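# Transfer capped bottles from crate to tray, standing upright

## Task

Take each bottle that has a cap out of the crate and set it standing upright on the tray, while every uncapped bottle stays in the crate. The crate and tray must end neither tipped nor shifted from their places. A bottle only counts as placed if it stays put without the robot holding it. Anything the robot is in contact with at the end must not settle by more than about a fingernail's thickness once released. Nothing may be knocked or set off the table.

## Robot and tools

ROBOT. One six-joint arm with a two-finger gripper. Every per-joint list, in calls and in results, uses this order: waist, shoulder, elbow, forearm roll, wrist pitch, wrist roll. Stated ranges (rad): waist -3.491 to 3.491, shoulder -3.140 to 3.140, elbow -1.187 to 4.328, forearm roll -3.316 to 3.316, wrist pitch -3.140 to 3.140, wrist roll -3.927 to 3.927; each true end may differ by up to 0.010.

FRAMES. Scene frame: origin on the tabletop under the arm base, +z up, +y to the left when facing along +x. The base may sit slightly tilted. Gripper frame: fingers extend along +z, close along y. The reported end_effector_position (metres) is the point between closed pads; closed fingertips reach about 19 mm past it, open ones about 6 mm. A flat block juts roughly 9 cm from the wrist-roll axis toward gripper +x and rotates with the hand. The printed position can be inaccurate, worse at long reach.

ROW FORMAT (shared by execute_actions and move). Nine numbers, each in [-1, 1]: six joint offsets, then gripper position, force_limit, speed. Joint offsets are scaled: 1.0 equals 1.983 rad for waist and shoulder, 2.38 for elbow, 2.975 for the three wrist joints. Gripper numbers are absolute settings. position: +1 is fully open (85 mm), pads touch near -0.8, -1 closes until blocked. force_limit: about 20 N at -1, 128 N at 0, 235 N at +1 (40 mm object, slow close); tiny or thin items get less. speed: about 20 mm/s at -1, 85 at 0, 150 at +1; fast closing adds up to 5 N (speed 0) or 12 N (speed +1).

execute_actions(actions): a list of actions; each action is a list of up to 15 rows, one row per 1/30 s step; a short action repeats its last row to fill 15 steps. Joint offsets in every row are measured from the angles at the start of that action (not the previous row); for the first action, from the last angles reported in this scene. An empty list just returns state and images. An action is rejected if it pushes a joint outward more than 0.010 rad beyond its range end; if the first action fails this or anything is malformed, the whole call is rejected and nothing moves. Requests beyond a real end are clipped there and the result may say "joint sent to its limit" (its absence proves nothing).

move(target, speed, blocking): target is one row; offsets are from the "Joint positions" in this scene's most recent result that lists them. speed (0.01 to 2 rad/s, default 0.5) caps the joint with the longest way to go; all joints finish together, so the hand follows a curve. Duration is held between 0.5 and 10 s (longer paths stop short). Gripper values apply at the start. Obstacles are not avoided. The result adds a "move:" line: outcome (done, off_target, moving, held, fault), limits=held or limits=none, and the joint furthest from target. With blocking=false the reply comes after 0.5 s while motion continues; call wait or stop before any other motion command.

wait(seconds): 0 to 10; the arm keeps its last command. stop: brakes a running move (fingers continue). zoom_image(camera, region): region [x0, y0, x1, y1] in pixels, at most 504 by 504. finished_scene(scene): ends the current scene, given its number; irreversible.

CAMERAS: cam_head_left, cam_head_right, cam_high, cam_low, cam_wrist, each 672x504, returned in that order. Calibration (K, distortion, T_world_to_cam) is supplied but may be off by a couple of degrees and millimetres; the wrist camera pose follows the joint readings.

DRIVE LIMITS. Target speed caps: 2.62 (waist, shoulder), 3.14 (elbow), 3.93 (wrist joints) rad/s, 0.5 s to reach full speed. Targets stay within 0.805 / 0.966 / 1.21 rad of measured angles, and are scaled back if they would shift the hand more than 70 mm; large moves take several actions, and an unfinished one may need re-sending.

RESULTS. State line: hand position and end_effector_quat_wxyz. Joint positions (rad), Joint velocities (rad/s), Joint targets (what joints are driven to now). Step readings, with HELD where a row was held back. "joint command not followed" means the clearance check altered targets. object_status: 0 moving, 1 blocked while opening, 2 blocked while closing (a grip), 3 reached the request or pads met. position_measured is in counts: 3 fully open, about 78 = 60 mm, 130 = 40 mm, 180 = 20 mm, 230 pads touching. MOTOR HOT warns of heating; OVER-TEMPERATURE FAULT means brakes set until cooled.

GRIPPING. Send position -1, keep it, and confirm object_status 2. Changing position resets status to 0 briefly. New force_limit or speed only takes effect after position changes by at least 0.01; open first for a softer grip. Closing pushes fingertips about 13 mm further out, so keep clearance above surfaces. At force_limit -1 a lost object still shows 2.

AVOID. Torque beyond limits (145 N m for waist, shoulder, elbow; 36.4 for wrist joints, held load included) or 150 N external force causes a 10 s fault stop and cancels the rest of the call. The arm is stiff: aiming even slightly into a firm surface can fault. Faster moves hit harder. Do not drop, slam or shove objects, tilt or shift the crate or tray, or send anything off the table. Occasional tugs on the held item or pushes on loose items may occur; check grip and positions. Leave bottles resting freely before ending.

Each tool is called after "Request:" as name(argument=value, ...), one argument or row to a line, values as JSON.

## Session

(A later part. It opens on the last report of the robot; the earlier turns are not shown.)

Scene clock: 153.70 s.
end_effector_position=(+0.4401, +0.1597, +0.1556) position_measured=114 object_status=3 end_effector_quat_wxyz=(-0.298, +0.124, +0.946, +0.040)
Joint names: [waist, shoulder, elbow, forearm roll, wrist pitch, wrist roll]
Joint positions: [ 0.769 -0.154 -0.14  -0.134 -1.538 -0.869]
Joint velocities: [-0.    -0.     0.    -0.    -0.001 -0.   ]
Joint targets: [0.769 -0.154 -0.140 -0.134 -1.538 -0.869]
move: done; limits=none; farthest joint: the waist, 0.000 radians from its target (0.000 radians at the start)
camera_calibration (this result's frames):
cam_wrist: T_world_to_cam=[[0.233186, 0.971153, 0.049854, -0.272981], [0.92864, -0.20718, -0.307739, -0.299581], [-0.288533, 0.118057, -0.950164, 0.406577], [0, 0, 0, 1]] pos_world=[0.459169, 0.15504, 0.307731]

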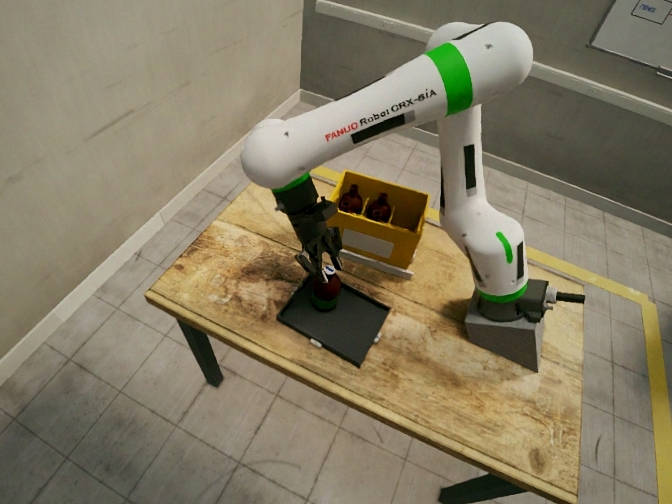

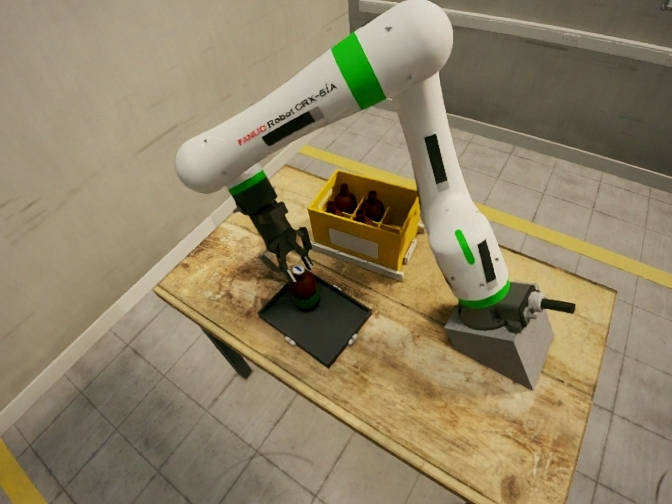

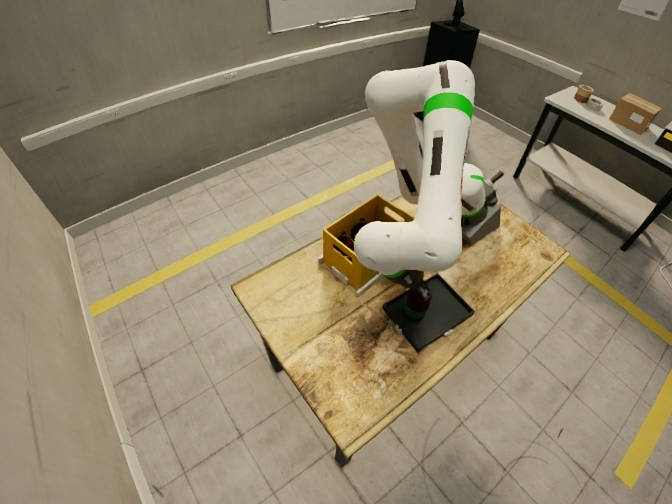

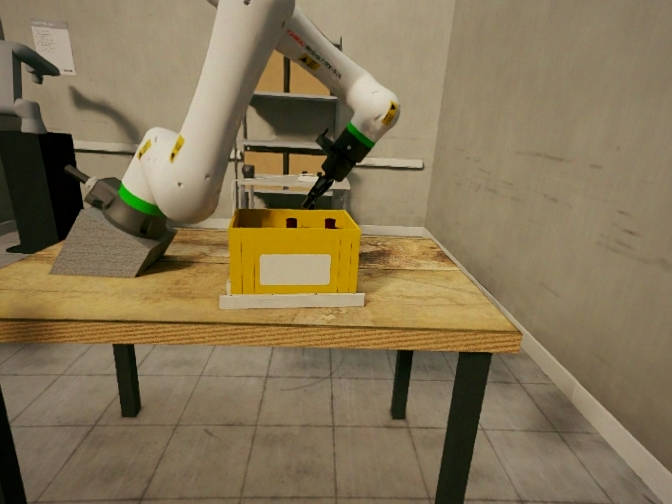

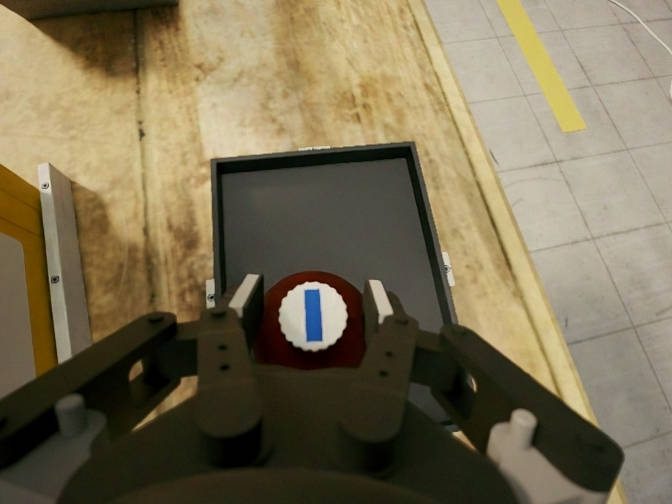

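Released cleanly. Retreat straight up ~4 cm.

Request:
move(
  target=[0.0186,-0.0258,0.0151,0.0006,-0.0275,-0.0162,0.12,-0.1,0],
  speed=0.3,
)

Request:
zoom_image(
  camera="cam_head_left",
  region=[240, 160, 460, 380],
)

Scene clock: 156.20 s.
end_effector_position=(+0.4398, +0.1592, +0.1956) position_measured=114 object_status=3 end_effector_quat_wxyz=(-0.298, +0.124, +0.946, +0.040)
Joint names: [waist, shoulder, elbow, forearm roll, wrist pitch, wrist roll]
Joint positions: [ 0.806 -0.205 -0.104 -0.132 -1.62  -0.917]
Joint velocities: [ 0.003 -0.001  0.001  0.001 -0.001 -0.001]
Joint targets: [0.806 -0.205 -0.104 -0.132 -1.620 -0.917]
move: done; limits=none; farthest joint: the waist, 0.000 radians from its target (0.036 radians at the start)
camera_calibration (this result's frames):
cam_wrist: T_world_to_cam=[[0.233123, 0.971186, 0.0495099, -0.274237], [0.928572, -0.207196, -0.307934, -0.287014], [-0.288803, 0.11776, -0.950119, 0.444702], [0, 0, 0, 1]] pos_world=[0.458875, 0.154498, 0.347716]

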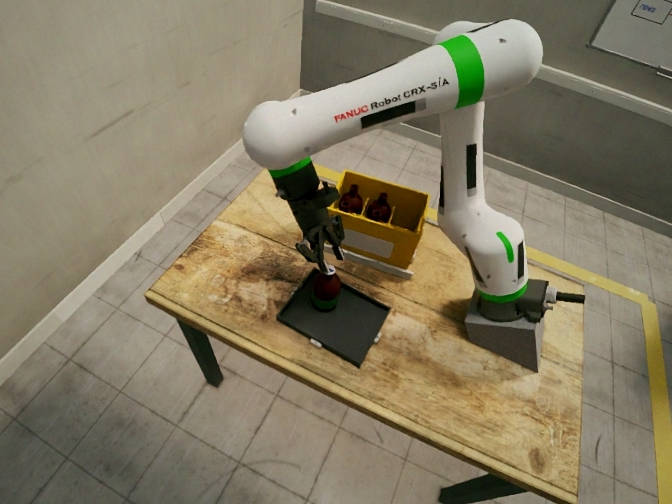

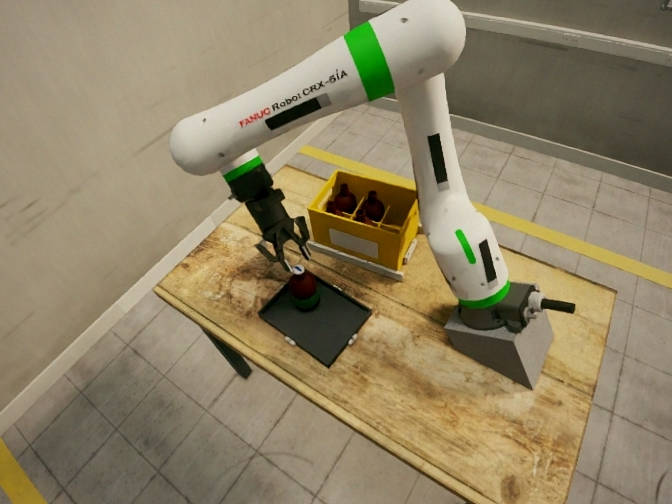

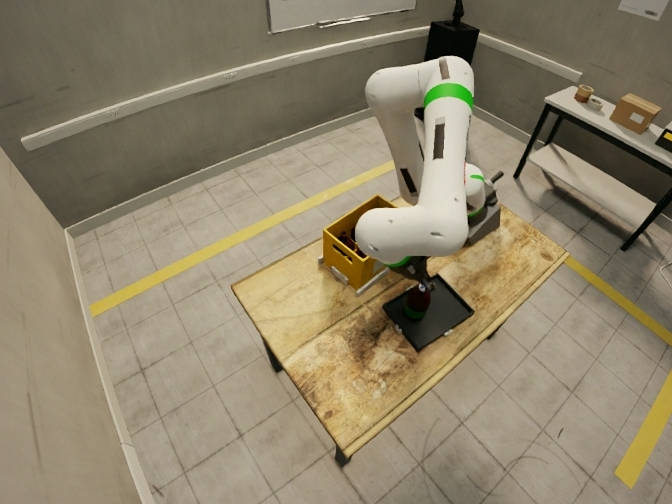

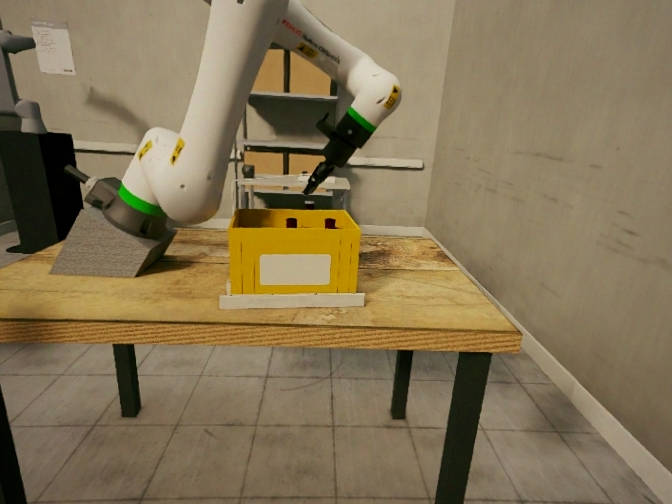

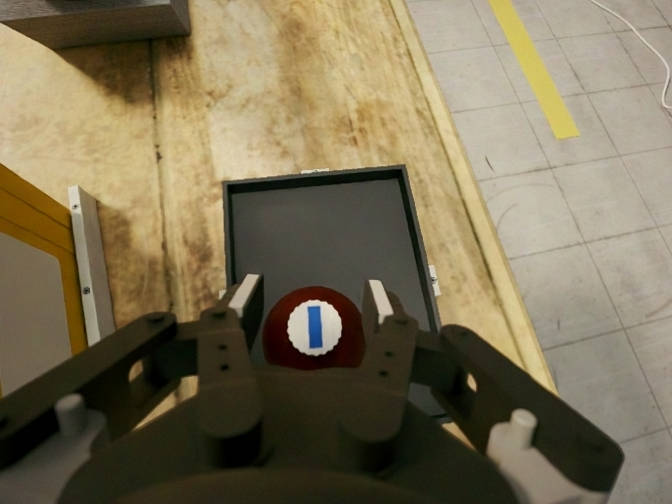

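Region (240, 160, 460, 380) of cam_head_left's 672x504 image, scaled by 2.291, with more detail than that image has.

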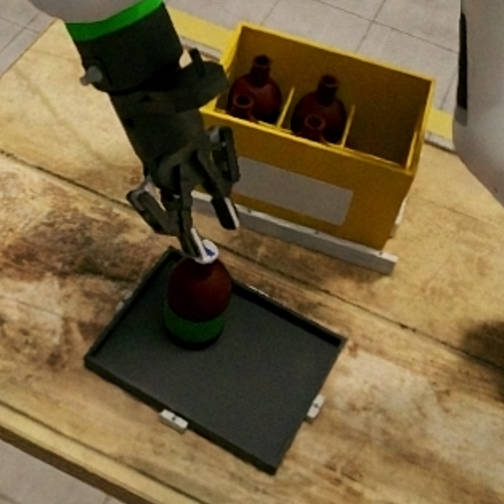

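The capped bottle is upright on the tray, and the four open bottles are still in the crate.

Request:
finished_scene(
  scene=2,
)

The scene is finished: the task was done.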